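# Turn back-to-front plates around in their nests

## Task

Work out which of the three plates are reversed and rotate those half a turn. Every plate must end up lying flat between the locators of the nest it started in, with its A1 well at the corner labelled A1, and it must stay there on its own with no robot support. Finally open the grippers and pull the arms away.

## Robot and tools

Robot: two arms, left_arm and right_arm, each with 7 joints and a parallel gripper. Frame: a single world frame shared by everything. The origin sits on the table top midway between the arms, +x points out across the table, +z points up, and left_arm stands on the +y side. The names left and right are arm names, not image sides. Both arm bases may be tilted. The mounting plates and the metal frame behind the arms are fixed obstacles.

Layout: nest RG is raised and sits between the arms; use it to put a plate down and take a new grip. The other nests form an arc in front, going clockwise seen from above: N1, N2, N3, RD. A fixed bar-code scanner stands next to RD. Set a plate flat in RD with nothing blocking the view: the scanner's code shows an ID (lower case, e.g. e01) when the plate faces correctly and no_read when it is reversed. It never reports a wrong ID. Well A1 lies at the labelled short end, in the corner farthest from the labelled long side. The hand opens to at most 84 mm between its pads. Grip a plate, block or reservoir only across its width, on the body above the flange. Never press a pad down over a base flange, because it can jam, and opening the hand may not release it.

Tool execute_actions: argument actions is a list holding one action, or empty to just fetch state and images. An action may have rows, steps and until. rows is a list of 1 to 15 rows, and each row is applied for one control step (1/30 s). Every row holds 16 numbers in [-1, 1]: left_arm's 7 joint values and then its gripper opening, followed by the same 8 for right_arm. Send all 16 even when only one arm moves. Joint values are offsets, not poses. Each is measured from that arm's joint angles at the start of the action (the last angles reported), not from the previous row, and 1.0 equals 2.036 rad. Joint order and stated ranges (rad): waist -6.283..6.283, shoulder -2.059..2.094, upper arm roll -6.283..6.283, elbow -0.192..3.927, forearm roll -6.283..6.283, wrist pitch -1.693..3.142, wrist roll -6.283..6.283. A call asking a joint more than 0.010 rad beyond its range is refused. Real ends can differ by up to 0.010 rad, and a request past them is clipped with the note "joint sent to its limit". Gripper opening is absolute: +1 fully open, -1 closed. A full close takes at least about 0.4 s. steps (1 to 450, default 15, at least the number of rows) is how long the action lasts. After the last row each arm keeps heading to that row's target and each gripper keeps that row's command, so give long moves enough steps. until stops the action at the first step where all its conditions hold, without stopping motion. Syntax: {"scanner": {"code": "c56"}}, or [comparison, value] with =, !=, <, <=, >, >=; numbers always need a comparison. Fields are code and reads. Devices take no commands, and any bad value or name makes the whole call refused.

Motion limits: joint targets move at most 3.14 rad/s, need 0.16 s to accelerate, and all joints of an arm are slowed together. Each step's target stays within 0.623 rad of the measured angle. Targets that would put the gripper more than 70 mm from where it is are scaled back. Big moves therefore need several calls. If an action ends early the arm may barely continue, so send the rest of the move.

Tool zoom_image: camera is cam_left_wrist or cam_right_wrist; region is [x0, y0, x1, y1] in pixels of that camera's 896x504 image, origin top-left, at most 504x504. It shows a sharper view of that area.

Tool finished_scene: argument scene is the current scene number. It ends the scene for good, after the robot has held your last command, so only call it once the plates are placed and released.

Results: the state line gives, per arm, end_effector_position (m) and end_effector_quat_wxyz in the world frame, plus velocities (m/s, rad/s). The printed position may be off, more so at long reach. The gripper's +z runs along the fingers, and it closes along its y axis. The reported point lies between the pads when closed, about 2 cm behind the fingertips. Closing pushes the tips about 10 mm further along +z. Joint positions and Joint velocities list each arm's joints (rad, rad/s), then the pad gap (m; 0.084 open). grip_measured is the opening on the command scale. To hold something, keep commanding an opening clearly below grip_measured; a bigger gap squeezes harder, up to about 24 N per pad. Joint torques are raw drive outputs with offsets and noise. Camera calibration gives K, distortion and T_world_to_cam, with small errors.

Warnings: "joint command not followed" means the clearance check changed targets; that arm drops its target until new rows arrive. If an arm is pushed far off its target, both arms drop theirs. A TORQUE FAULT (contact torque at the load limit, e.g. wrist 18.6 N m, elbow 27.9 N m; held weight counts) stops the arm for 10 s. Holding loads heats motors: MOTOR HOT appears from 65 °C, and at 80 °C an OVER-TEMPERATURE FAULT brakes the arm. While you think, the robot keeps your last command, so don't leave a heavy hold running. Parts may get a brief tug or push. Avoid drops, slips, slams, hard hits, arms touching each other, and anything falling off the table, which ends the scene. Move smoothly and efficiently, and park the idle arm out of the way.

Each tool is called as name(argument=value, ...), one argument or row to a line, values as JSON.

## Session

execute_actions(
  actions=[],
)

Scene clock: 0.00 s.
left_arm: end_effector_position=(+0.0503, +0.4226, +0.1768) grip_measured=+1.00 end_effector_quat_wxyz=(+0.519, +0.740, +0.386, -0.184) end_effector_velocity=(+0.000, +0.000, +0.000) end_effector_angular_velocity=(+0.000, -0.001, +0.000) | right_arm: end_effector_position=(+0.2851, -0.0229, +0.1083) grip_measured=+1.00 end_effector_quat_wxyz=(-0.608, +0.783, -0.121, -0.051) end_effector_velocity=(-0.000, +0.000, -0.000) end_effector_angular_velocity=(-0.001, -0.001, +0.001)
Joint positions: left_arm=[ 1.201 -0.046  0.238  0.638 -0.075  1.847  0.687  0.084] | right_arm=[ 1.066  0.026 -0.892  0.25   1.756  1.281 -1.091  0.084]
Joint velocities: left_arm=[-0.     0.     0.     0.001 -0.001  0.     0.     0.   ] | right_arm=[ 0.     0.     0.001 -0.    -0.    -0.    -0.001 -0.   ]
Joint torques (N m, as the arm reports them, + toward a larger angle): no reading
scanner: code=no_read reads=0

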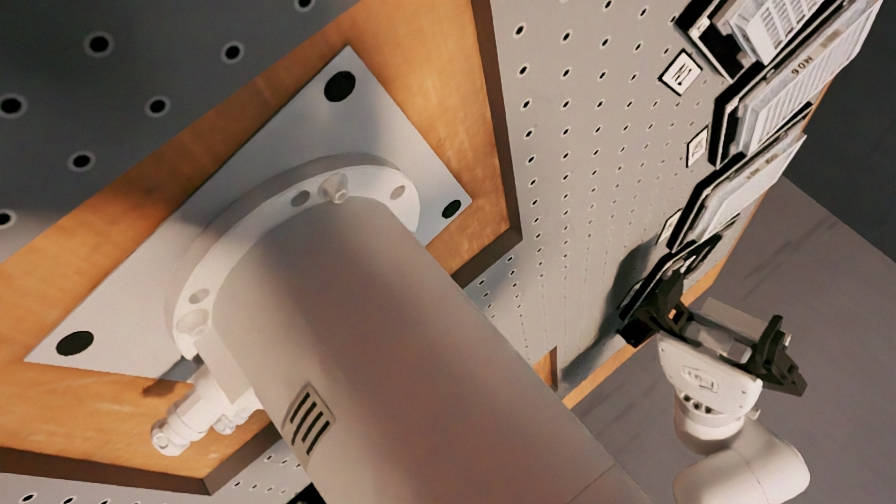

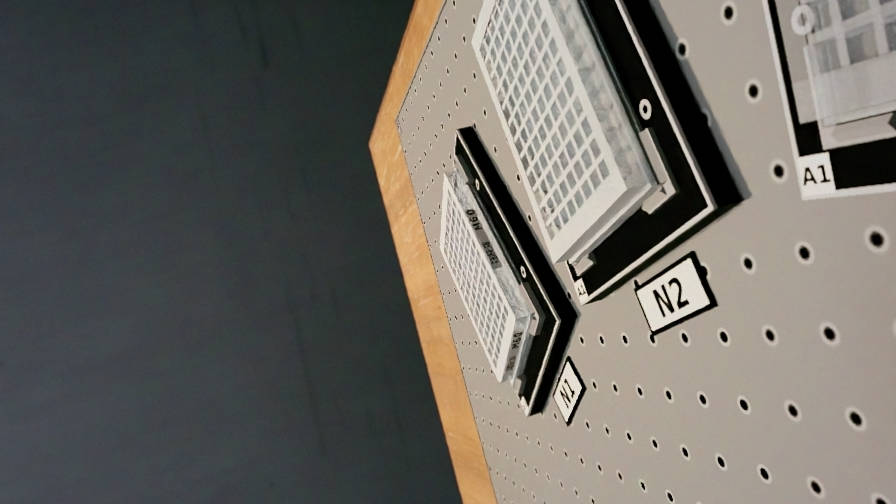

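zoom_image(
  camera="cam_left_wrist",
  region=[596, 0, 896, 300],
)

zoom_image(
  camera="cam_right_wrist",
  region=[420, 0, 896, 430],
)

Region (596, 0, 896, 300) of cam_left_wrist's 896x504 image, scaled by 1.680, with more detail than that image has.

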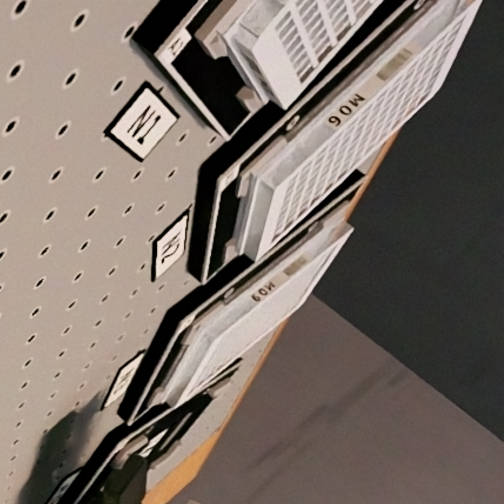

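Region (420, 0, 896, 430) of cam_right_wrist's 896x504 image, scaled by 1.059, with more detail than that image has; it fills the top 455 rows of this view, and the rest is white.

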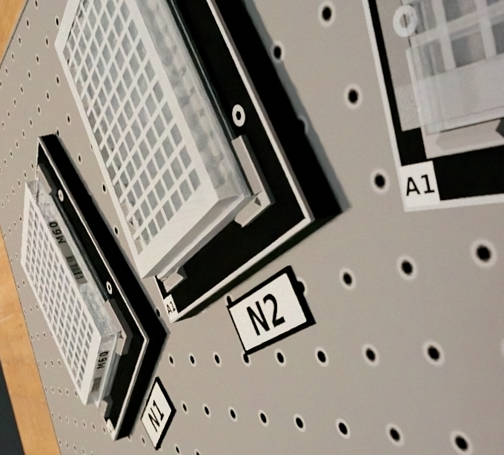

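execute_actions(
  actions=[
    {"rows":[[0,0,0,0,0,0,0,1,0,0,0,0.1,0,0,0,1],[0,0,0,0,0,0,0,1,0,0,0,0.1,0,0,0,1],[0,0,0,0,0,0,0,1,0,0,0,0.2,0,0,0,1],[0,0,0,0,0,0,0,1,0,0,0,0.2,0,0,0,1],[0,0,0,0,0,0,0,1,0,0,0,0.2,0,0,0,1],[0,0,0,0,0,0,0,1,0,0,0,0.2,0,0,0,1],[0,0,0,0,0,0,0,1,-0.278,-0.013,0.438,0.368,-0.862,-0.138,0.536,1]],"steps":60},
  ],
)

Scene clock: 26.23 s.
left_arm: end_effector_position=(+0.0503, +0.4226, +0.1768) grip_measured=+1.00 end_effector_quat_wxyz=(+0.519, +0.740, +0.386, -0.184) end_effector_velocity=(+0.000, +0.000, +0.000) end_effector_angular_velocity=(+0.001, -0.001, +0.001) | right_arm: end_effector_position=(+0.4436, -0.0608, +0.1887) grip_measured=+1.00 end_effector_quat_wxyz=(-0.001, +0.968, +0.250, -0.000) end_effector_velocity=(+0.000, +0.000, +0.000) end_effector_angular_velocity=(+0.000, -0.001, +0.002)
Joint positions: left_arm=[ 1.201 -0.046  0.238  0.638 -0.075  1.847  0.687  0.084] | right_arm=[ 0.5   -0.001 -0.     0.999  0.002  1.    -0.     0.084]
Joint velocities: left_arm=[ 0.    -0.001  0.    -0.    -0.001  0.     0.001  0.   ] | right_arm=[ 0.    -0.     0.001  0.001 -0.    -0.    -0.001 -0.   ]
Joint torques (N m, as the arm reports them, + toward a larger angle): left_arm=[ -0.83 -17.33   0.21   9.33   0.52   0.24  -0.1 ] | right_arm=[  0.19 -25.34  -0.5   23.65  -1.3   -1.84   0.19]
scanner: code=no_read reads=0
camera_calibration (this result's frames):
cam_left_wrist: T_world_to_cam=[[0.777236, -0.144305, 0.612439, -0.055874], [-0.614686, -0.382061, 0.690066, 0.141835], [0.134409, -0.912801, -0.385653, 0.579363], [0, 0, 0, 1]] pos_world=[0.05274, 0.57497, 0.159777]
cam_right_wrist: T_world_to_cam=[[0.476212, -0.879111, -0.0196418, -0.225575], [-0.8793, -0.47589, -0.0189602, 0.431945], [0.00732076, 0.0263001, -0.999627, 0.314958], [0, 0, 0, 1]] pos_world=[0.484925, -0.00103066, 0.318599]

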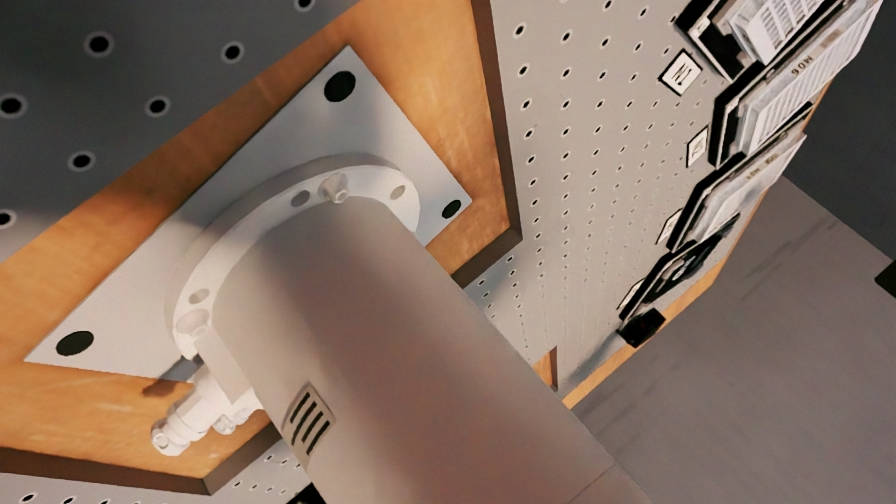

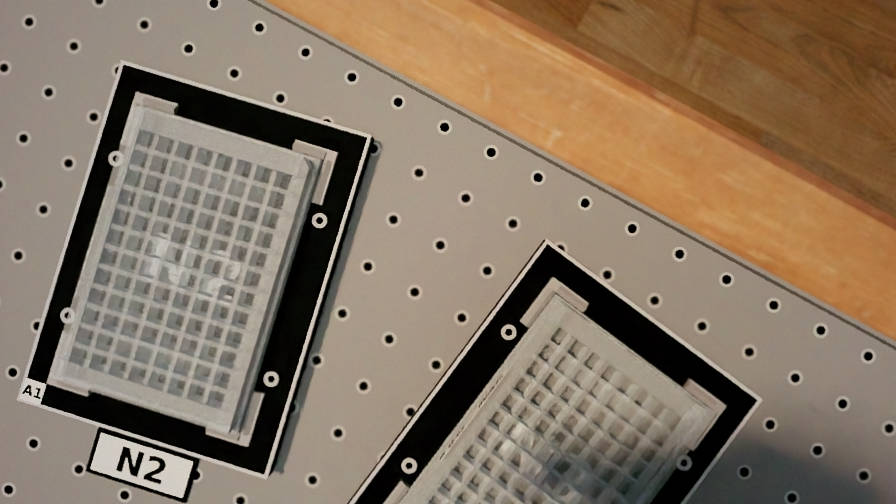

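execute_actions(
  actions=[
    {"rows":[[0,0,0,0,0,0,0,1,-0.0088,-0.0475,0,-0.0512,-0.001,-0.0037,0.3124,1]],"steps":25},
  ],
)

execute_actions(
  actions=[
    {"rows":[[0,0,0,0,0,0,0,1,0,0,0,0,0,0,-1,1]],"steps":30},
  ],
)

execute_actions(
  actions=[
    {"rows":[[0,0,0,0,0,0,0,1,0,0,0,0,0,0,-0.543,1]],"steps":25},
  ],
)

Scene clock: 73.27 s.
left_arm: end_effector_position=(+0.0503, +0.4226, +0.1768) grip_measured=+1.00 end_effector_quat_wxyz=(+0.519, +0.740, +0.386, -0.184) end_effector_velocity=(+0.000, +0.000, +0.000) end_effector_angular_velocity=(-0.000, +0.000, +0.001) | right_arm: end_effector_position=(+0.4217, -0.0820, +0.1898) grip_measured=+1.00 end_effector_quat_wxyz=(+0.000, +0.997, -0.074, -0.000) end_effector_velocity=(-0.000, -0.000, -0.000) end_effector_angular_velocity=(-0.000, +0.000, -0.006)
Joint positions: left_arm=[ 1.201 -0.046  0.238  0.638 -0.075  1.847  0.687  0.084] | right_arm=[ 0.482 -0.097 -0.     0.895 -0.001  0.993  0.635  0.084]
Joint velocities: left_arm=[-0.001  0.     0.001  0.001 -0.001  0.    -0.    -0.   ] | right_arm=[-0.001 -0.001 -0.    -0.001 -0.     0.     0.005 -0.   ]
Joint torques (N m, as the arm reports them, + toward a larger angle): left_arm=[ -0.86 -17.35   0.28   9.2    0.52   0.25  -0.17] | right_arm=[  0.22 -22.79  -0.36  23.84  -1.19  -1.82   0.18]
scanner: code=no_read reads=0
camera_calibration (this result's frames):
cam_left_wrist: T_world_to_cam=[[0.777236, -0.144305, 0.612439, -0.055874], [-0.614686, -0.382061, 0.690066, 0.141835], [0.134409, -0.912801, -0.385653, 0.579363], [0, 0, 0, 1]] pos_world=[0.05274, 0.57497, 0.159777]
cam_right_wrist: T_world_to_cam=[[-0.155077, -0.987743, -0.0177404, 0.0231539], [-0.987662, 0.155411, -0.0192586, 0.500107], [0.0217796, 0.0145349, -0.999657, 0.309777], [0, 0, 0, 1]] pos_world=[0.490781, -0.0593545, 0.319713]

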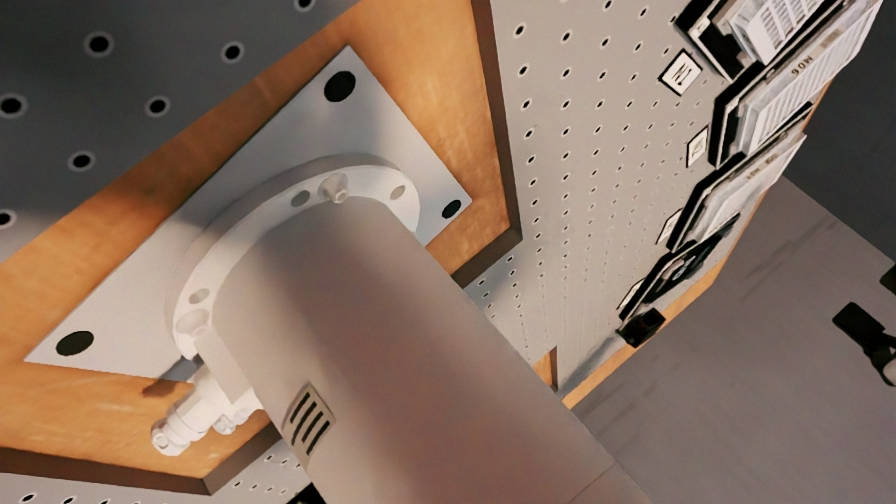

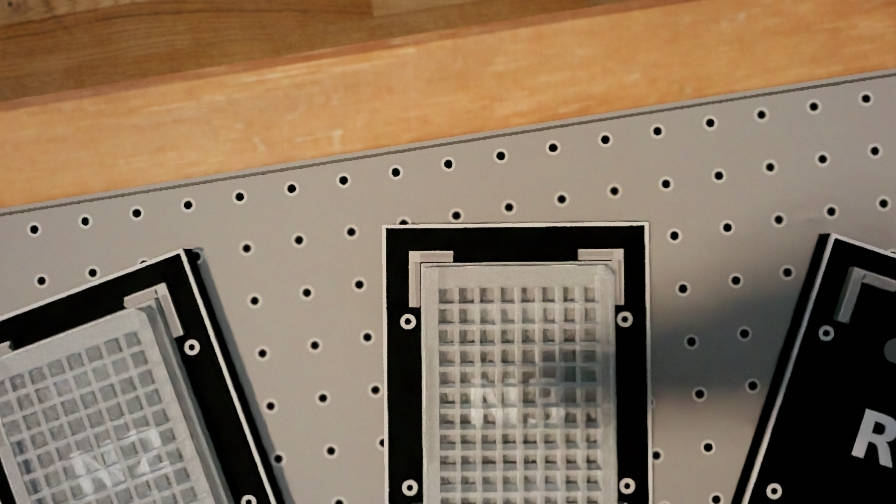

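Scene clock: 74.27 s.
left_arm: end_effector_position=(+0.0503, +0.4226, +0.1768) grip_measured=+1.00 end_effector_quat_wxyz=(+0.519, +0.740, +0.386, -0.184) end_effector_velocity=(+0.000, +0.000, -0.000) end_effector_angular_velocity=(+0.002, +0.000, -0.001) | right_arm: end_effector_position=(+0.4217, -0.0820, +0.1898) grip_measured=+1.00 end_effector_quat_wxyz=(+0.000, +0.599, +0.801, -0.000) end_effector_velocity=(+0.000, -0.000, -0.000) end_effector_angular_velocity=(+0.000, +0.000, +0.378)
Joint positions: left_arm=[ 1.201 -0.046  0.238  0.638 -0.075  1.847  0.687  0.084] | right_arm=[ 0.482 -0.097 -0.     0.895 -0.001  0.993 -1.369  0.084]
Joint velocities: left_arm=[ 0.    -0.001 -0.001  0.    -0.    -0.001 -0.    -0.   ] | right_arm=[-0.     0.     0.    -0.     0.    -0.    -0.378 -0.   ]
Joint torques (N m, as the arm reports them, + toward a larger angle): left_arm=[ -0.85 -17.44   0.21   9.29   0.56   0.21  -0.18] | right_arm=[  0.26 -22.61  -0.53  23.71  -1.19  -1.73   0.47]
scanner: code=no_read reads=0
camera_calibration (this result's frames):
cam_left_wrist: T_world_to_cam=[[0.777236, -0.144305, 0.612439, -0.055874], [-0.614686, -0.382061, 0.690066, 0.141835], [0.134409, -0.912801, -0.385653, 0.579363], [0, 0, 0, 1]] pos_world=[0.05274, 0.57497, 0.159777]
cam_right_wrist: T_world_to_cam=[[0.961568, 0.273927, -0.018752, -0.344074], [0.273586, -0.961662, -0.0188722, -0.123467], [-0.0232027, 0.0130166, -0.999646, 0.328616], [0, 0, 0, 1]] pos_world=[0.372254, -0.0287604, 0.319718]

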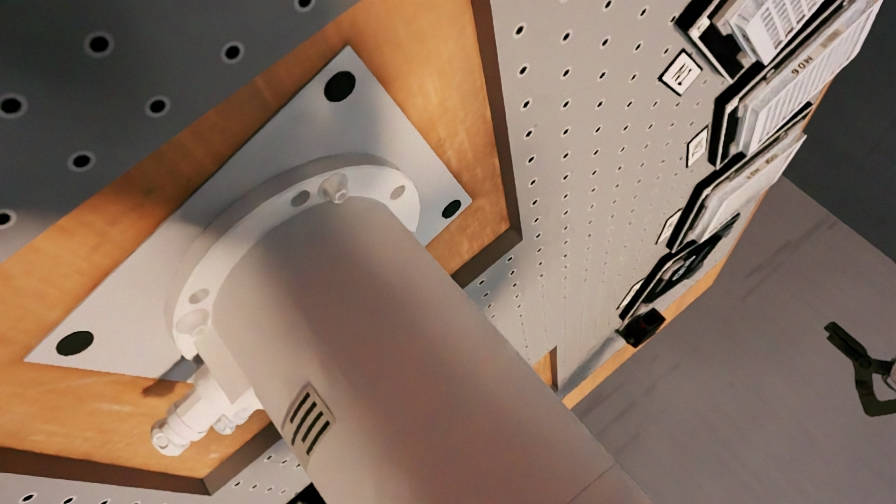

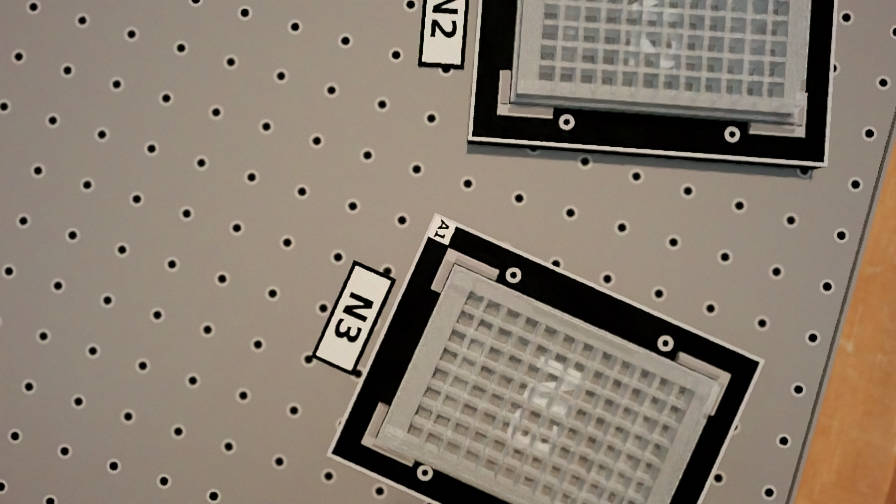

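Scene clock: 75.10 s.
left_arm: end_effector_position=(+0.0503, +0.4226, +0.1768) grip_measured=+1.00 end_effector_quat_wxyz=(+0.519, +0.740, +0.386, -0.184) end_effector_velocity=(+0.000, -0.000, +0.000) end_effector_angular_velocity=(-0.002, -0.000, +0.001) | right_arm: end_effector_position=(+0.4217, -0.0820, +0.1898) grip_measured=+1.00 end_effector_quat_wxyz=(-0.000, +0.091, +0.996, -0.000) end_effector_velocity=(-0.000, +0.000, -0.001) end_effector_angular_velocity=(-0.000, +0.001, +0.032)
Joint positions: left_arm=[ 1.201 -0.046  0.238  0.638 -0.075  1.847  0.687  0.084] | right_arm=[ 0.482 -0.097 -0.     0.895 -0.001  0.993 -2.471  0.084]
Joint velocities: left_arm=[ 0.001  0.001  0.     0.    -0.001  0.002 -0.    -0.   ] | right_arm=[ 0.     0.002 -0.     0.     0.    -0.    -0.032  0.   ]
Joint torques (N m, as the arm reports them, + toward a larger angle): left_arm=[ -0.68 -17.29   0.19   9.36   0.52   0.21  -0.16] | right_arm=[  0.15 -22.52  -0.42  23.56  -1.34  -1.78   0.23]
scanner: code=no_read reads=0
camera_calibration (this result's frames):
cam_left_wrist: T_world_to_cam=[[0.777236, -0.144305, 0.612439, -0.055874], [-0.614686, -0.382061, 0.690066, 0.141835], [0.134409, -0.912801, -0.385653, 0.579363], [0, 0, 0, 1]] pos_world=[0.05274, 0.57497, 0.159777]
cam_right_wrist: T_world_to_cam=[[0.189728, 0.981653, -0.0189893, 0.0395067], [0.981573, -0.19009, -0.0194998, -0.358624], [-0.0227517, -0.0149397, -0.99963, 0.326132], [0, 0, 0, 1]] pos_world=[0.351941, -0.10208, 0.319768]

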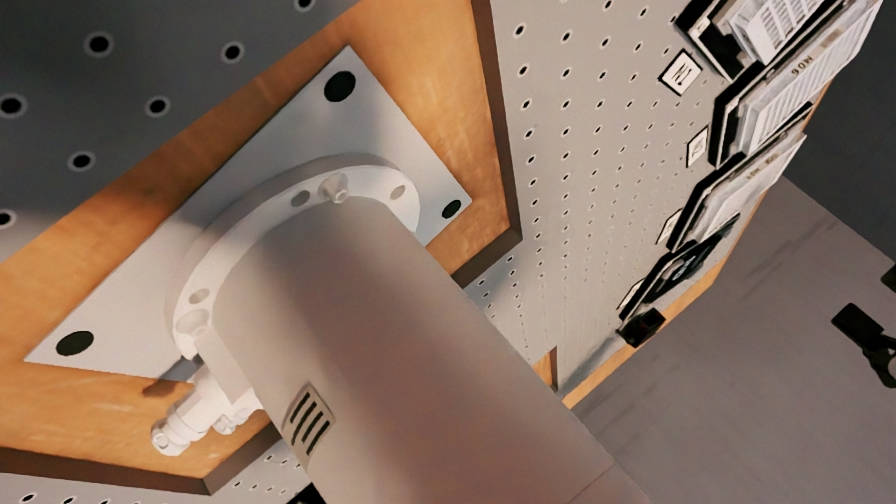

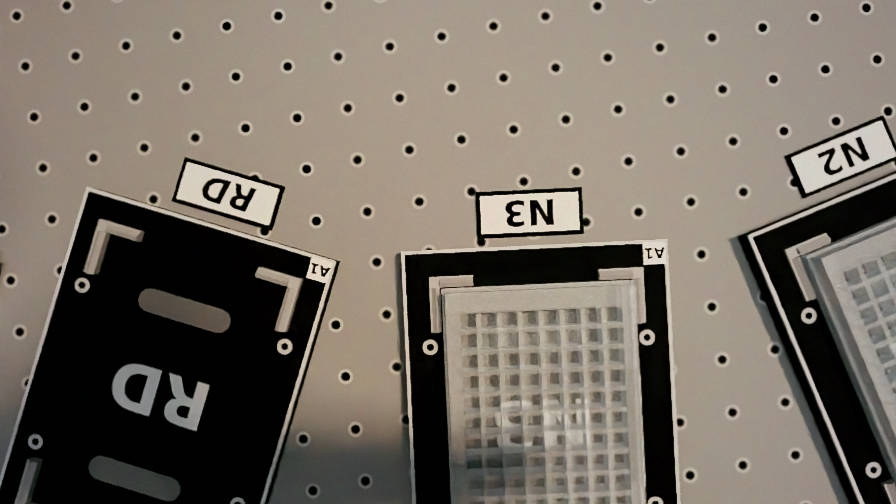

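execute_actions(
  actions=[
    {"rows":[[0,0,0,0,0,0,0,1,0.0016,0.1009,0,-0.0499,0,-0.1513,-0.0171,1]],"steps":25},
  ],
)

execute_actions(
  actions=[
    {"rows":[[0,0,0,0,0,0,0,1,0,0,0,0,0,0,1,1]],"steps":40},
  ],
)

execute_actions(
  actions=[
    {"rows":[[0,0,0,0,0,0,0,1,0,0,0,0,0,0,0.543,1]],"steps":30},
  ],
)

Scene clock: 107.00 s.
left_arm: end_effector_position=(+0.0503, +0.4226, +0.1768) grip_measured=+1.00 end_effector_quat_wxyz=(+0.519, +0.740, +0.386, -0.184) end_effector_velocity=(+0.000, -0.000, -0.000) end_effector_angular_velocity=(-0.001, +0.000, -0.001) | right_arm: end_effector_position=(+0.4282, -0.0769, +0.0855) grip_measured=+1.00 end_effector_quat_wxyz=(+0.001, +0.072, +0.997, +0.000) end_effector_velocity=(-0.001, -0.001, -0.002) end_effector_angular_velocity=(-0.002, +0.003, +0.000)
Joint positions: left_arm=[ 1.201 -0.046  0.238  0.638 -0.075  1.847  0.687  0.084] | right_arm=[ 0.485  0.107 -0.     0.794 -0.001  0.685 -2.506  0.084]
Joint velocities: left_arm=[-0.     0.001 -0.001  0.     0.     0.001  0.    -0.   ] | right_arm=[-0.     0.003  0.    -0.003 -0.    -0.003 -0.    -0.   ]
Joint torques (N m, as the arm reports them, + toward a larger angle): left_arm=[ -0.69 -17.2    0.18   9.34   0.62   0.18  -0.2 ] | right_arm=[  0.11 -26.02  -0.54  20.72  -1.29  -1.69   0.14]
scanner: code=no_read reads=0
camera_calibration (this result's frames):
cam_left_wrist: T_world_to_cam=[[0.777236, -0.144305, 0.612439, -0.055874], [-0.614686, -0.382061, 0.690066, 0.141835], [0.134409, -0.912801, -0.385653, 0.579363], [0, 0, 0, 1]] pos_world=[0.05274, 0.57497, 0.159777]
cam_right_wrist: T_world_to_cam=[[0.152199, 0.98819, -0.0177666, 0.0477507], [0.988136, -0.152515, -0.0180545, -0.366144], [-0.020551, -0.0148079, -0.999679, 0.221142], [0, 0, 0, 1]] pos_world=[0.359077, -0.0997546, 0.215309]

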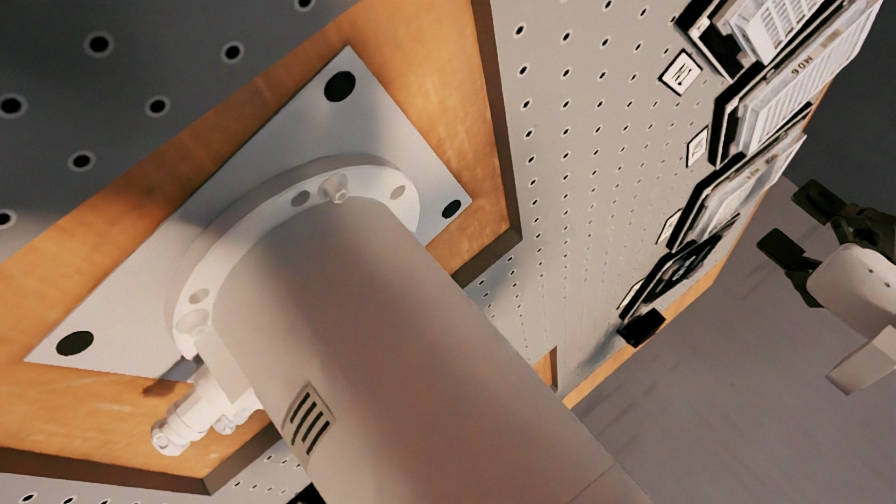

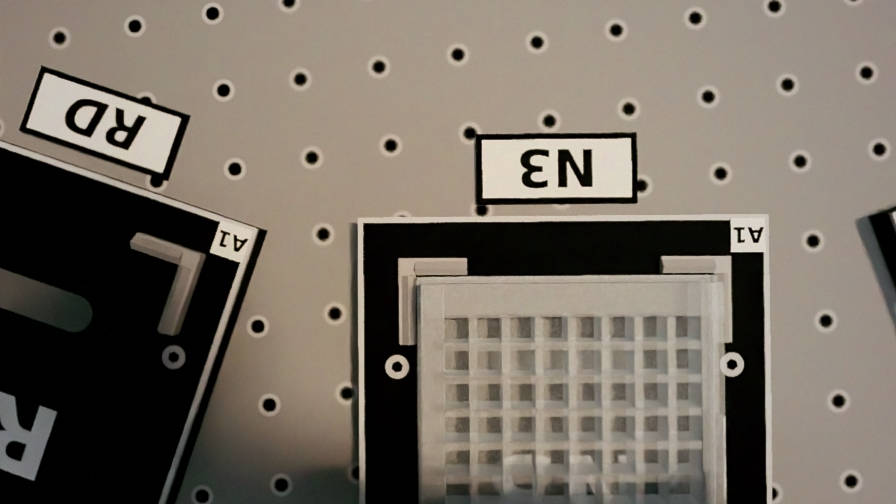

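Scene clock: 108.33 s.
left_arm: end_effector_position=(+0.0503, +0.4226, +0.1768) grip_measured=+1.00 end_effector_quat_wxyz=(+0.519, +0.740, +0.386, -0.184) end_effector_velocity=(-0.001, +0.000, -0.000) end_effector_angular_velocity=(+0.000, +0.001, +0.000) | right_arm: end_effector_position=(+0.4282, -0.0769, +0.0855) grip_measured=+1.00 end_effector_quat_wxyz=(+0.000, +0.887, +0.463, +0.001) end_effector_velocity=(+0.000, +0.000, -0.000) end_effector_angular_velocity=(+0.000, -0.000, -0.009)
Joint positions: left_arm=[ 1.201 -0.046  0.238  0.638 -0.075  1.847  0.687  0.084] | right_arm=[ 0.485  0.107 -0.     0.794 -0.001  0.685 -0.471  0.084]
Joint velocities: left_arm=[ 0.     0.001  0.002 -0.     0.002 -0.001  0.001 -0.   ] | right_arm=[ 0.     0.001 -0.     0.     0.    -0.001  0.008  0.   ]
Joint torques (N m, as the arm reports them, + toward a larger angle): left_arm=[ -0.7  -17.34   0.21   9.3    0.66   0.19  -0.14] | right_arm=[  0.45 -26.26  -0.57  20.99  -1.28  -1.8    0.25]
scanner: code=no_read reads=0
camera_calibration (this result's frames):
cam_left_wrist: T_world_to_cam=[[0.777236, -0.144305, 0.612438, -0.0558739], [-0.614686, -0.382061, 0.690066, 0.141835], [0.134409, -0.912801, -0.385653, 0.579363], [0, 0, 0, 1]] pos_world=[0.0527399, 0.57497, 0.159777]
cam_right_wrist: T_world_to_cam=[[0.815604, -0.578348, -0.0174375, -0.356865], [-0.578606, -0.815349, -0.0205085, 0.254019], [-0.00235661, 0.0268162, -0.999638, 0.216547], [0, 0, 0, 1]] pos_world=[0.438548, -0.0050848, 0.215455]

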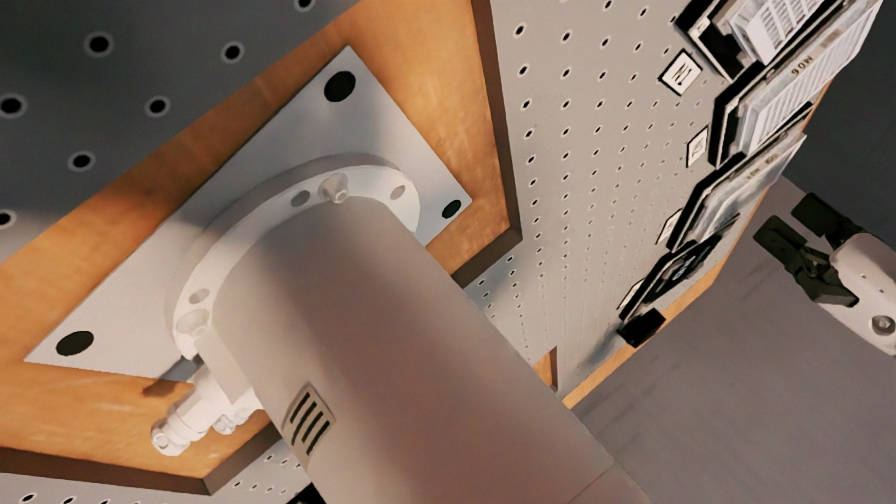

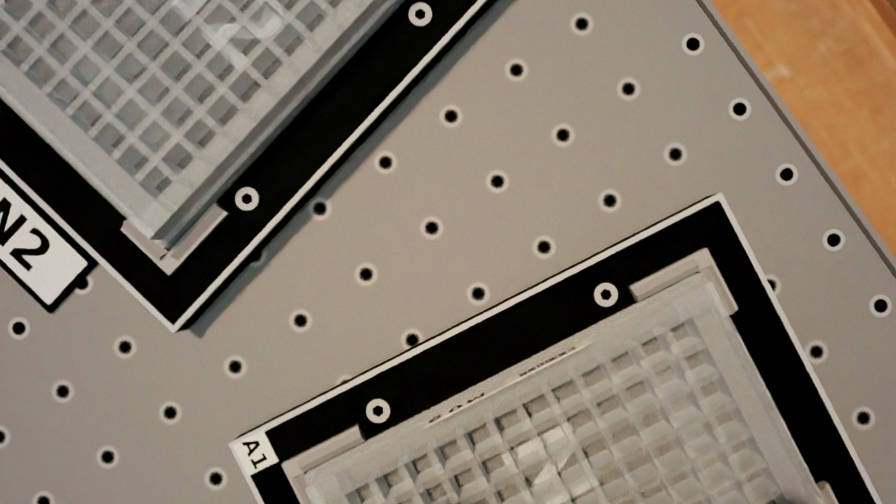

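Scene clock: 109.33 s.
left_arm: end_effector_position=(+0.0503, +0.4226, +0.1768) grip_measured=+1.00 end_effector_quat_wxyz=(+0.519, +0.740, +0.386, -0.184) end_effector_velocity=(-0.000, +0.000, -0.000) end_effector_angular_velocity=(-0.000, +0.001, +0.000) | right_arm: end_effector_position=(+0.4282, -0.0769, +0.0855) grip_measured=+1.00 end_effector_quat_wxyz=(-0.000, +0.997, -0.071, +0.001) end_effector_velocity=(+0.000, -0.000, -0.000) end_effector_angular_velocity=(+0.000, -0.000, -0.006)
Joint positions: left_arm=[ 1.201 -0.046  0.238  0.638 -0.075  1.847  0.687  0.084] | right_arm=[ 0.485  0.107 -0.     0.794 -0.001  0.685  0.634  0.084]
Joint velocities: left_arm=[-0.     0.001  0.001  0.     0.    -0.    -0.    -0.   ] | right_arm=[-0.     0.    -0.     0.     0.    -0.     0.005 -0.   ]
Joint torques (N m, as the arm reports them, + toward a larger angle): left_arm=[ -0.69 -17.22   0.22   9.34   0.57   0.36  -0.12] | right_arm=[  0.19 -26.02  -0.56  20.82  -1.34  -1.8    0.21]
scanner: code=no_read reads=0
camera_calibration (this result's frames):
cam_left_wrist: T_world_to_cam=[[0.777236, -0.144305, 0.612438, -0.0558739], [-0.614686, -0.382061, 0.690066, 0.141835], [0.134409, -0.912801, -0.385653, 0.579363], [0, 0, 0, 1]] pos_world=[0.0527399, 0.57497, 0.159777]
cam_right_wrist: T_world_to_cam=[[-0.150131, -0.988485, -0.0189474, 0.0252826], [-0.988391, 0.150514, -0.0207164, 0.503808], [0.0233297, 0.0156172, -0.999606, 0.204683], [0, 0, 0, 1]] pos_world=[0.49698, -0.054035, 0.215519]

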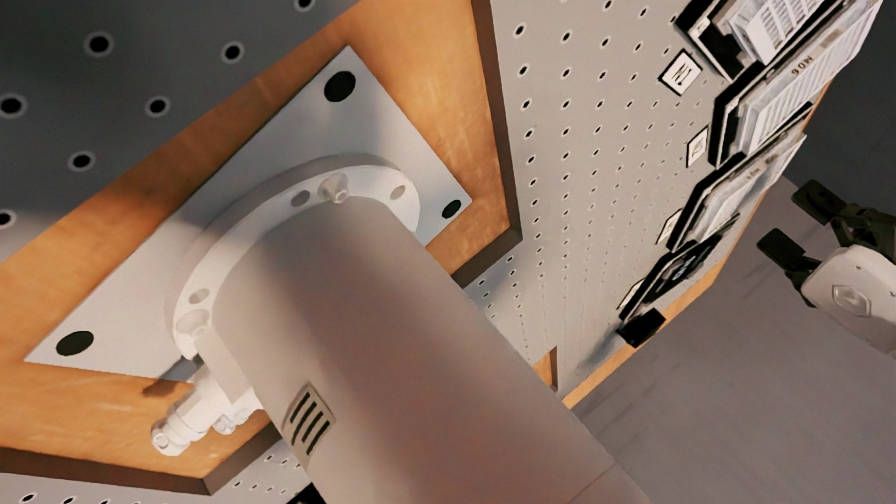

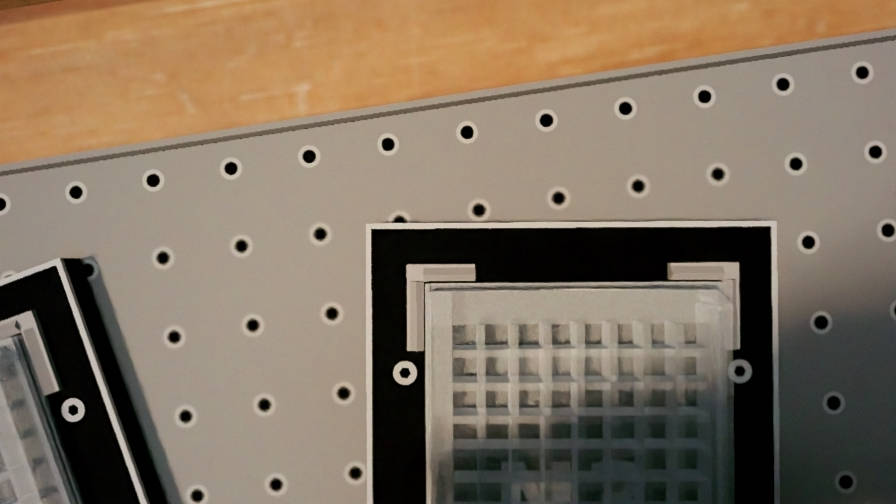

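zoom_image(
  camera="cam_right_wrist",
  region=[380, 240, 780, 504],
)

zoom_image(
  camera="cam_left_wrist",
  region=[660, 100, 896, 336],
)

Region (380, 240, 780, 504) of cam_right_wrist's 896x504 image, scaled by 1.260, with more detail than that image has; it fills the top 333 rows of this view, and the rest is white.

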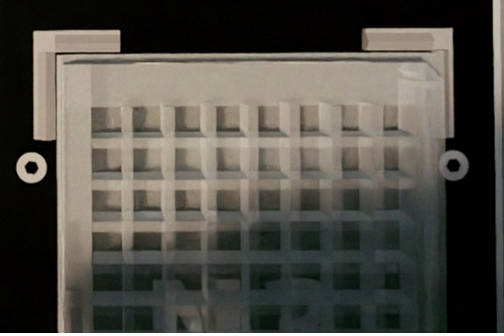

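Region (660, 100, 896, 336) of cam_left_wrist's 896x504 image, scaled by 2.136, with more detail than that image has.

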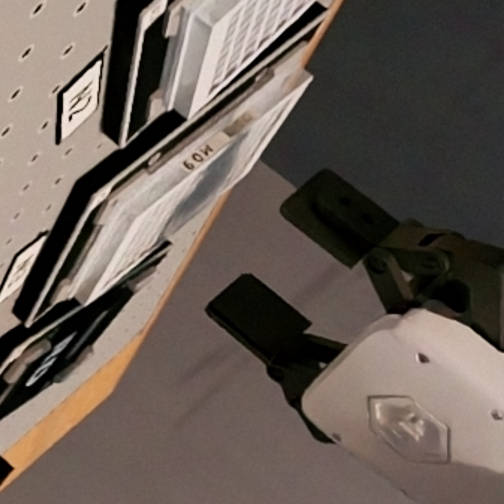

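execute_actions(
  actions=[
    {"rows":[[0,0,0,0,0,0,0,1,-0.0008,0.0332,0,-0.0117,0,-0.0439,0,1]],"steps":25},
  ],
)

zoom_image(
  camera="cam_left_wrist",
  region=[660, 100, 896, 336],
)

Scene clock: 137.13 s.
left_arm: end_effector_position=(+0.0503, +0.4226, +0.1768) grip_measured=+1.00 end_effector_quat_wxyz=(+0.519, +0.740, +0.386, -0.184) end_effector_velocity=(-0.000, +0.000, -0.000) end_effector_angular_velocity=(+0.000, -0.000, -0.001) | right_arm: end_effector_position=(+0.4266, -0.0786, +0.0547) grip_measured=+1.00 end_effector_quat_wxyz=(+0.000, +0.997, -0.072, -0.000) end_effector_velocity=(-0.001, +0.000, -0.001) end_effector_angular_velocity=(-0.000, +0.001, +0.001)
Joint positions: left_arm=[ 1.201 -0.046  0.238  0.638 -0.075  1.847  0.687  0.084] | right_arm=[ 0.484  0.175 -0.     0.77  -0.001  0.596  0.634  0.084]
Joint velocities: left_arm=[-0.     0.    -0.     0.     0.001 -0.     0.001  0.   ] | right_arm=[ 0.     0.001  0.001 -0.     0.     0.     0.    -0.   ]
Joint torques (N m, as the arm reports them, + toward a larger angle): left_arm=[ -0.79 -17.37   0.28   9.44   0.51   0.3   -0.16] | right_arm=[  0.26 -26.76  -0.56  19.64  -1.48  -1.84   0.18]
scanner: code=no_read reads=0
camera_calibration (this result's frames):
cam_left_wrist: T_world_to_cam=[[0.777236, -0.144305, 0.612438, -0.0558739], [-0.614686, -0.38206, 0.690066, 0.141835], [0.134409, -0.912801, -0.385653, 0.579363], [0, 0, 0, 1]] pos_world=[0.0527399, 0.57497, 0.159777]
cam_right_wrist: T_world_to_cam=[[-0.151743, -0.988259, -0.0178637, 0.0234652], [-0.988182, 0.152079, -0.019209, 0.501768], [0.0217002, 0.0147377, -0.999656, 0.174629], [0, 0, 0, 1]] pos_world=[0.495609, -0.0556922, 0.184627]

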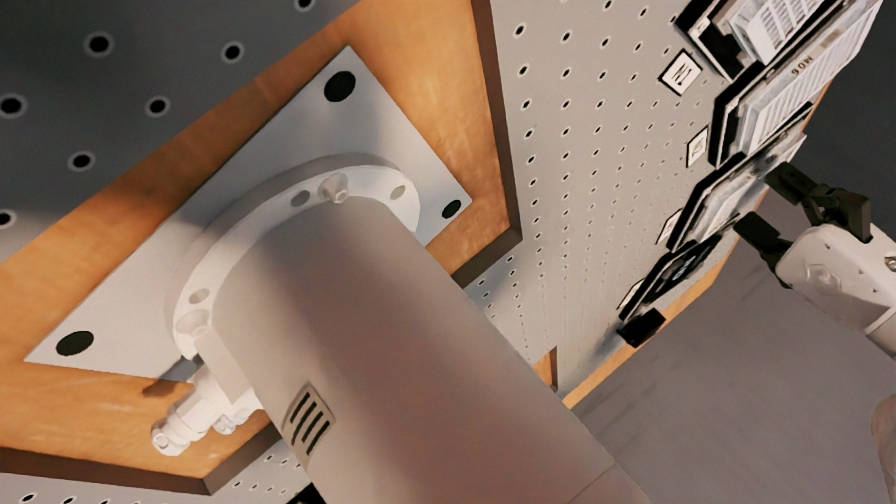

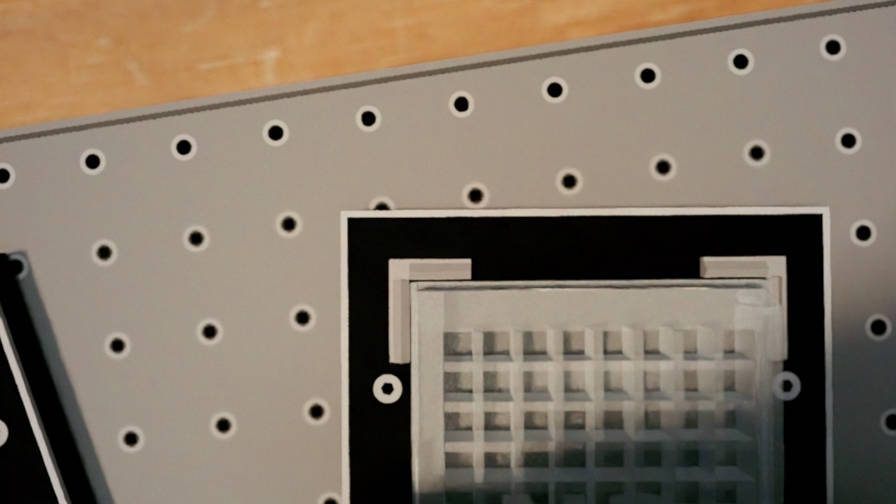

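Region (660, 100, 896, 336) of cam_left_wrist's 896x504 image, scaled by 2.136, with more detail than that image has.

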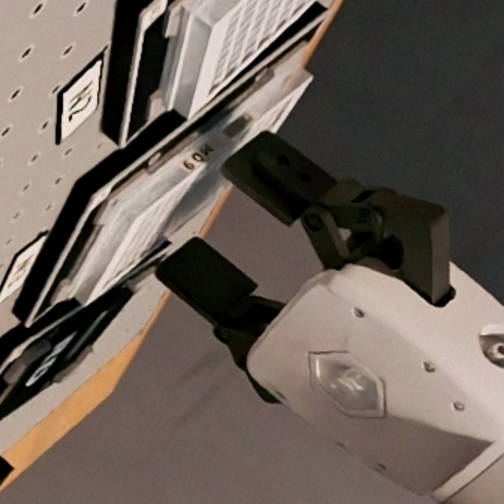

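execute_actions(
  actions=[
    {"rows":[[0,0,0,0,0,0,0,1,0,0.004,0,-0.0005,0,-0.0045,0,1],[0,0,0,0,0,0,0,1,0,0.006,0,-0.0008,0,-0.0067,0,1],[0,0,0,0,0,0,0,1,0,0.008,0,-0.001,0,-0.009,0,1],[0,0,0,0,0,0,0,1,0,0.01,0,-0.0013,0,-0.0112,0,1],[0,0,0,0,0,0,0,1,0,0.011,0,-0.0014,0,-0.0124,0,1],[0,0,0,0,0,0,0,1,0,0.012,0,-0.0015,0,-0.0135,0,1],[0,0,0,0,0,0,0,1,0,0.013,0,-0.0017,0,-0.0146,0,1],[0,0,0,0,0,0,0,1,0,0.014,0,-0.0018,0,-0.0157,0,1],[0,0,0,0,0,0,0,1,0,0.015,0,-0.0019,0,-0.0169,0,1],[0,0,0,0,0,0,0,1,0,0.016,0,-0.002,0,-0.018,0,1],[0,0,0,0,0,0,0,1,0,0.017,0,-0.0022,0,-0.0191,0,1],[0,0,0,0,0,0,0,1,0,0.018,0,-0.0023,0,-0.0202,0,1],[0,0,0,0,0,0,0,1,0,0.0189,0,-0.0024,0,-0.0212,0,1]],"steps":25},
  ],
)

zoom_image(
  camera="cam_left_wrist",
  region=[690, 110, 830, 250],
)

Scene clock: 159.57 s.
left_arm: end_effector_position=(+0.0503, +0.4226, +0.1768) grip_measured=+1.00 end_effector_quat_wxyz=(+0.519, +0.740, +0.386, -0.184) end_effector_velocity=(-0.000, +0.000, +0.000) end_effector_angular_velocity=(+0.001, -0.000, +0.000) | right_arm: end_effector_position=(+0.4266, -0.0785, +0.0398) grip_measured=+1.00 end_effector_quat_wxyz=(+0.000, +0.997, -0.072, -0.000) end_effector_velocity=(+0.000, -0.000, -0.001) end_effector_angular_velocity=(+0.000, -0.000, -0.001)
Joint positions: left_arm=[ 1.201 -0.046  0.238  0.638 -0.075  1.847  0.687  0.084] | right_arm=[ 0.484  0.213 -0.     0.765 -0.001  0.553  0.634  0.084]
Joint velocities: left_arm=[ 0.    -0.001  0.     0.     0.     0.     0.    -0.   ] | right_arm=[-0.     0.001 -0.    -0.     0.    -0.002 -0.     0.   ]
Joint torques (N m, as the arm reports them, + toward a larger angle): left_arm=[ -0.89 -17.41   0.3    9.28   0.61   0.28  -0.15] | right_arm=[  0.13 -27.47  -0.42  19.09  -1.35  -1.92   0.11]
scanner: code=no_read reads=0
camera_calibration (this result's frames):
cam_left_wrist: T_world_to_cam=[[0.777236, -0.144305, 0.612438, -0.055874], [-0.614686, -0.38206, 0.690066, 0.141835], [0.134409, -0.912801, -0.385653, 0.579363], [0, 0, 0, 1]] pos_world=[0.05274, 0.57497, 0.159777]
cam_right_wrist: T_world_to_cam=[[-0.151736, -0.988259, -0.0178762, 0.0232209], [-0.988183, 0.152072, -0.0191987, 0.501509], [0.0216918, 0.0147518, -0.999656, 0.159715], [0, 0, 0, 1]] pos_world=[0.495642, -0.0556733, 0.169703]

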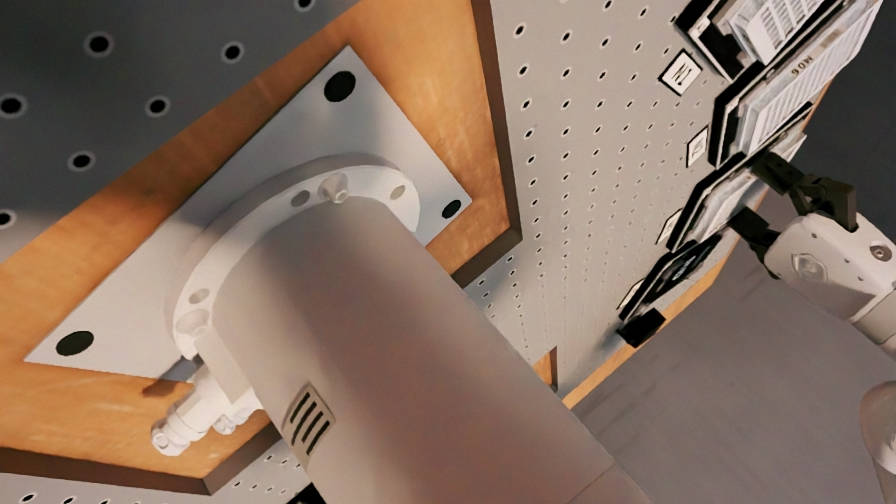

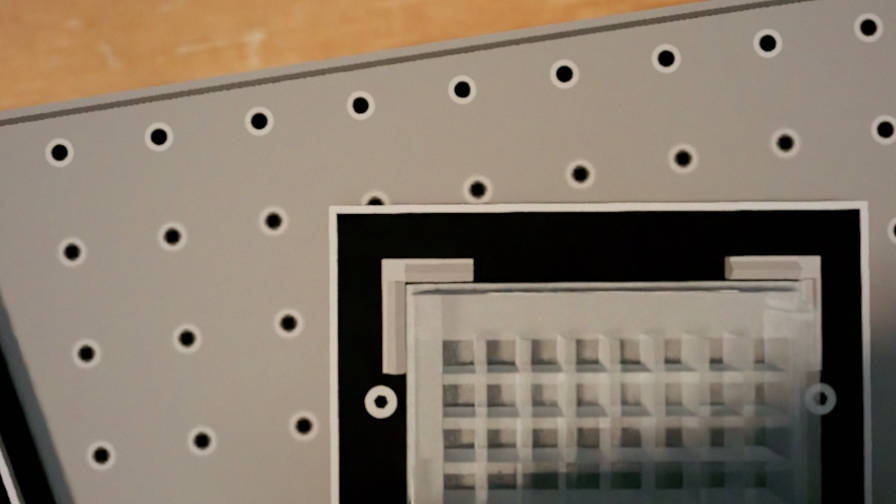

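Region (690, 110, 830, 250) of cam_left_wrist's 896x504 image, scaled by 3.600, with more detail than that image has.

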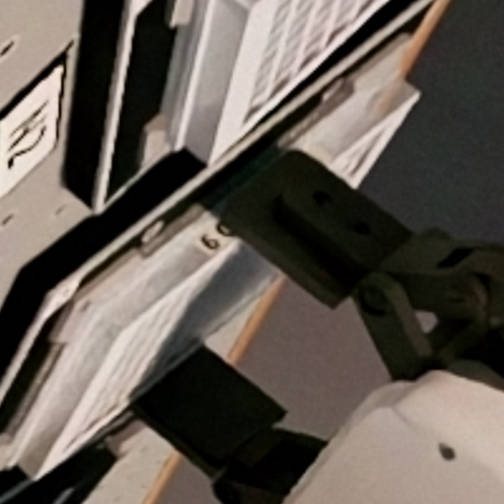

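execute_actions(
  actions=[
    {"rows":[[0,0,0,0,0,0,0,1,0,0.0015,0,-0.0002,0,-0.0017,0,1],[0,0,0,0,0,0,0,1,0,0.0031,0,-0.0004,0,-0.0035,0,1],[0,0,0,0,0,0,0,1,0,0.0031,0,-0.0004,0,-0.0035,0,1],[0,0,0,0,0,0,0,1,0,0.0031,0,-0.0004,0,-0.0035,0,1],[0,0,0,0,0,0,0,1,0,0.0031,0,-0.0004,0,-0.0035,0,1],[0,0,0,0,0,0,0,1,0,0.0031,0,-0.0004,0,-0.0035,0,1],[0,0,0,0,0,0,0,1,0,0.0031,0,-0.0004,0,-0.0035,0,1],[0,0,0,0,0,0,0,1,0,0.0031,0,-0.0004,0,-0.0035,0,0.95],[0,0,0,0,0,0,0,1,0,0.0031,0,-0.0004,0,-0.0035,0,0.9],[0,0,0,0,0,0,0,1,0,0.0031,0,-0.0004,0,-0.0035,0,0.85],[0,0,0,0,0,0,0,1,0,0.0031,0,-0.0004,0,-0.0035,0,0.75],[0,0,0,0,0,0,0,1,0,0.0031,0,-0.0004,0,-0.0035,0,0.6],[0,0,0,0,0,0,0,1,0,0.0031,0,-0.0004,0,-0.0035,0,0.4],[0,0,0,0,0,0,0,1,0,0.0031,0,-0.0004,0,-0.0035,0,0.2],[0,0,0,0,0,0,0,1,0,0.0031,0,-0.0004,0,-0.0035,0,0]],"steps":22},
  ],
)

Scene clock: 171.43 s.
left_arm: end_effector_position=(+0.0503, +0.4226, +0.1768) grip_measured=+1.00 end_effector_quat_wxyz=(+0.519, +0.740, +0.386, -0.184) end_effector_velocity=(+0.000, +0.000, -0.000) end_effector_angular_velocity=(+0.001, -0.000, +0.001) | right_arm: end_effector_position=(+0.4273, -0.0780, +0.0386) grip_measured=+0.95 end_effector_quat_wxyz=(-0.001, +0.997, -0.072, +0.001) end_effector_velocity=(+0.000, -0.000, -0.001) end_effector_angular_velocity=(-0.000, +0.000, -0.000)
Joint positions: left_arm=[ 1.201 -0.046  0.238  0.638 -0.075  1.847  0.687  0.084] | right_arm=[ 0.484  0.217  0.     0.766 -0.001  0.546  0.634  0.082]
Joint velocities: left_arm=[ 0.    -0.     0.    -0.    -0.    -0.001  0.     0.   ] | right_arm=[ 0.     0.002 -0.     0.     0.    -0.001 -0.     0.   ]
Joint torques (N m, as the arm reports them, + toward a larger angle): left_arm=[ -0.72 -17.22   0.31   9.33   0.57   0.29  -0.11] | right_arm=[ -0.69 -12.65  -1.27  13.65  -1.41  -3.16   0.27]
scanner: code=no_read reads=0
camera_calibration (this result's frames):
cam_left_wrist: T_world_to_cam=[[0.777236, -0.144304, 0.612438, -0.0558741], [-0.614686, -0.38206, 0.690066, 0.141835], [0.134409, -0.912801, -0.385653, 0.579363], [0, 0, 0, 1]] pos_world=[0.0527399, 0.57497, 0.159777]
cam_right_wrist: T_world_to_cam=[[-0.151321, -0.988291, -0.0195848, 0.0237339], [-0.98819, 0.15173, -0.0214008, 0.502137], [0.0241218, 0.0161151, -0.999579, 0.15758], [0, 0, 0, 1]] pos_world=[0.495997, -0.0552727, 0.168725]

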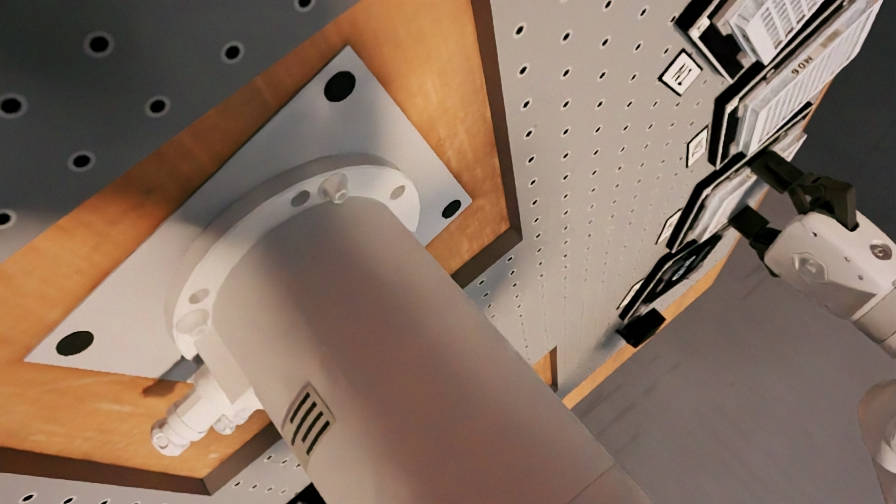

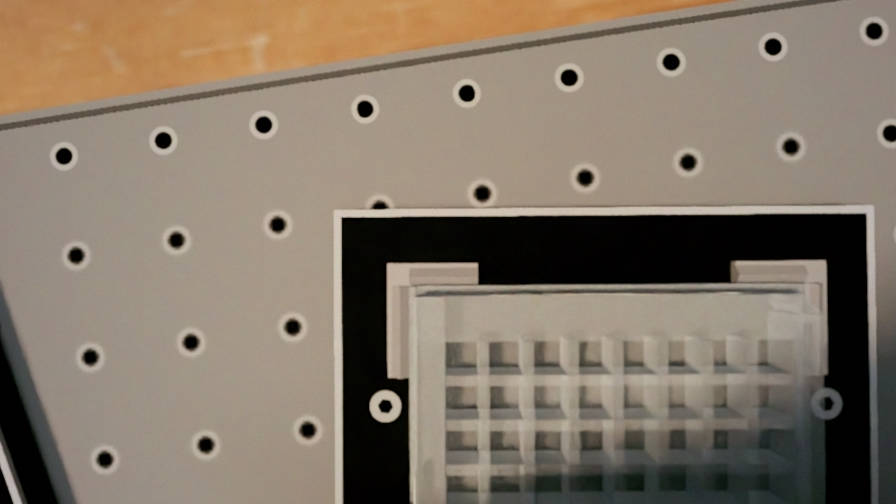

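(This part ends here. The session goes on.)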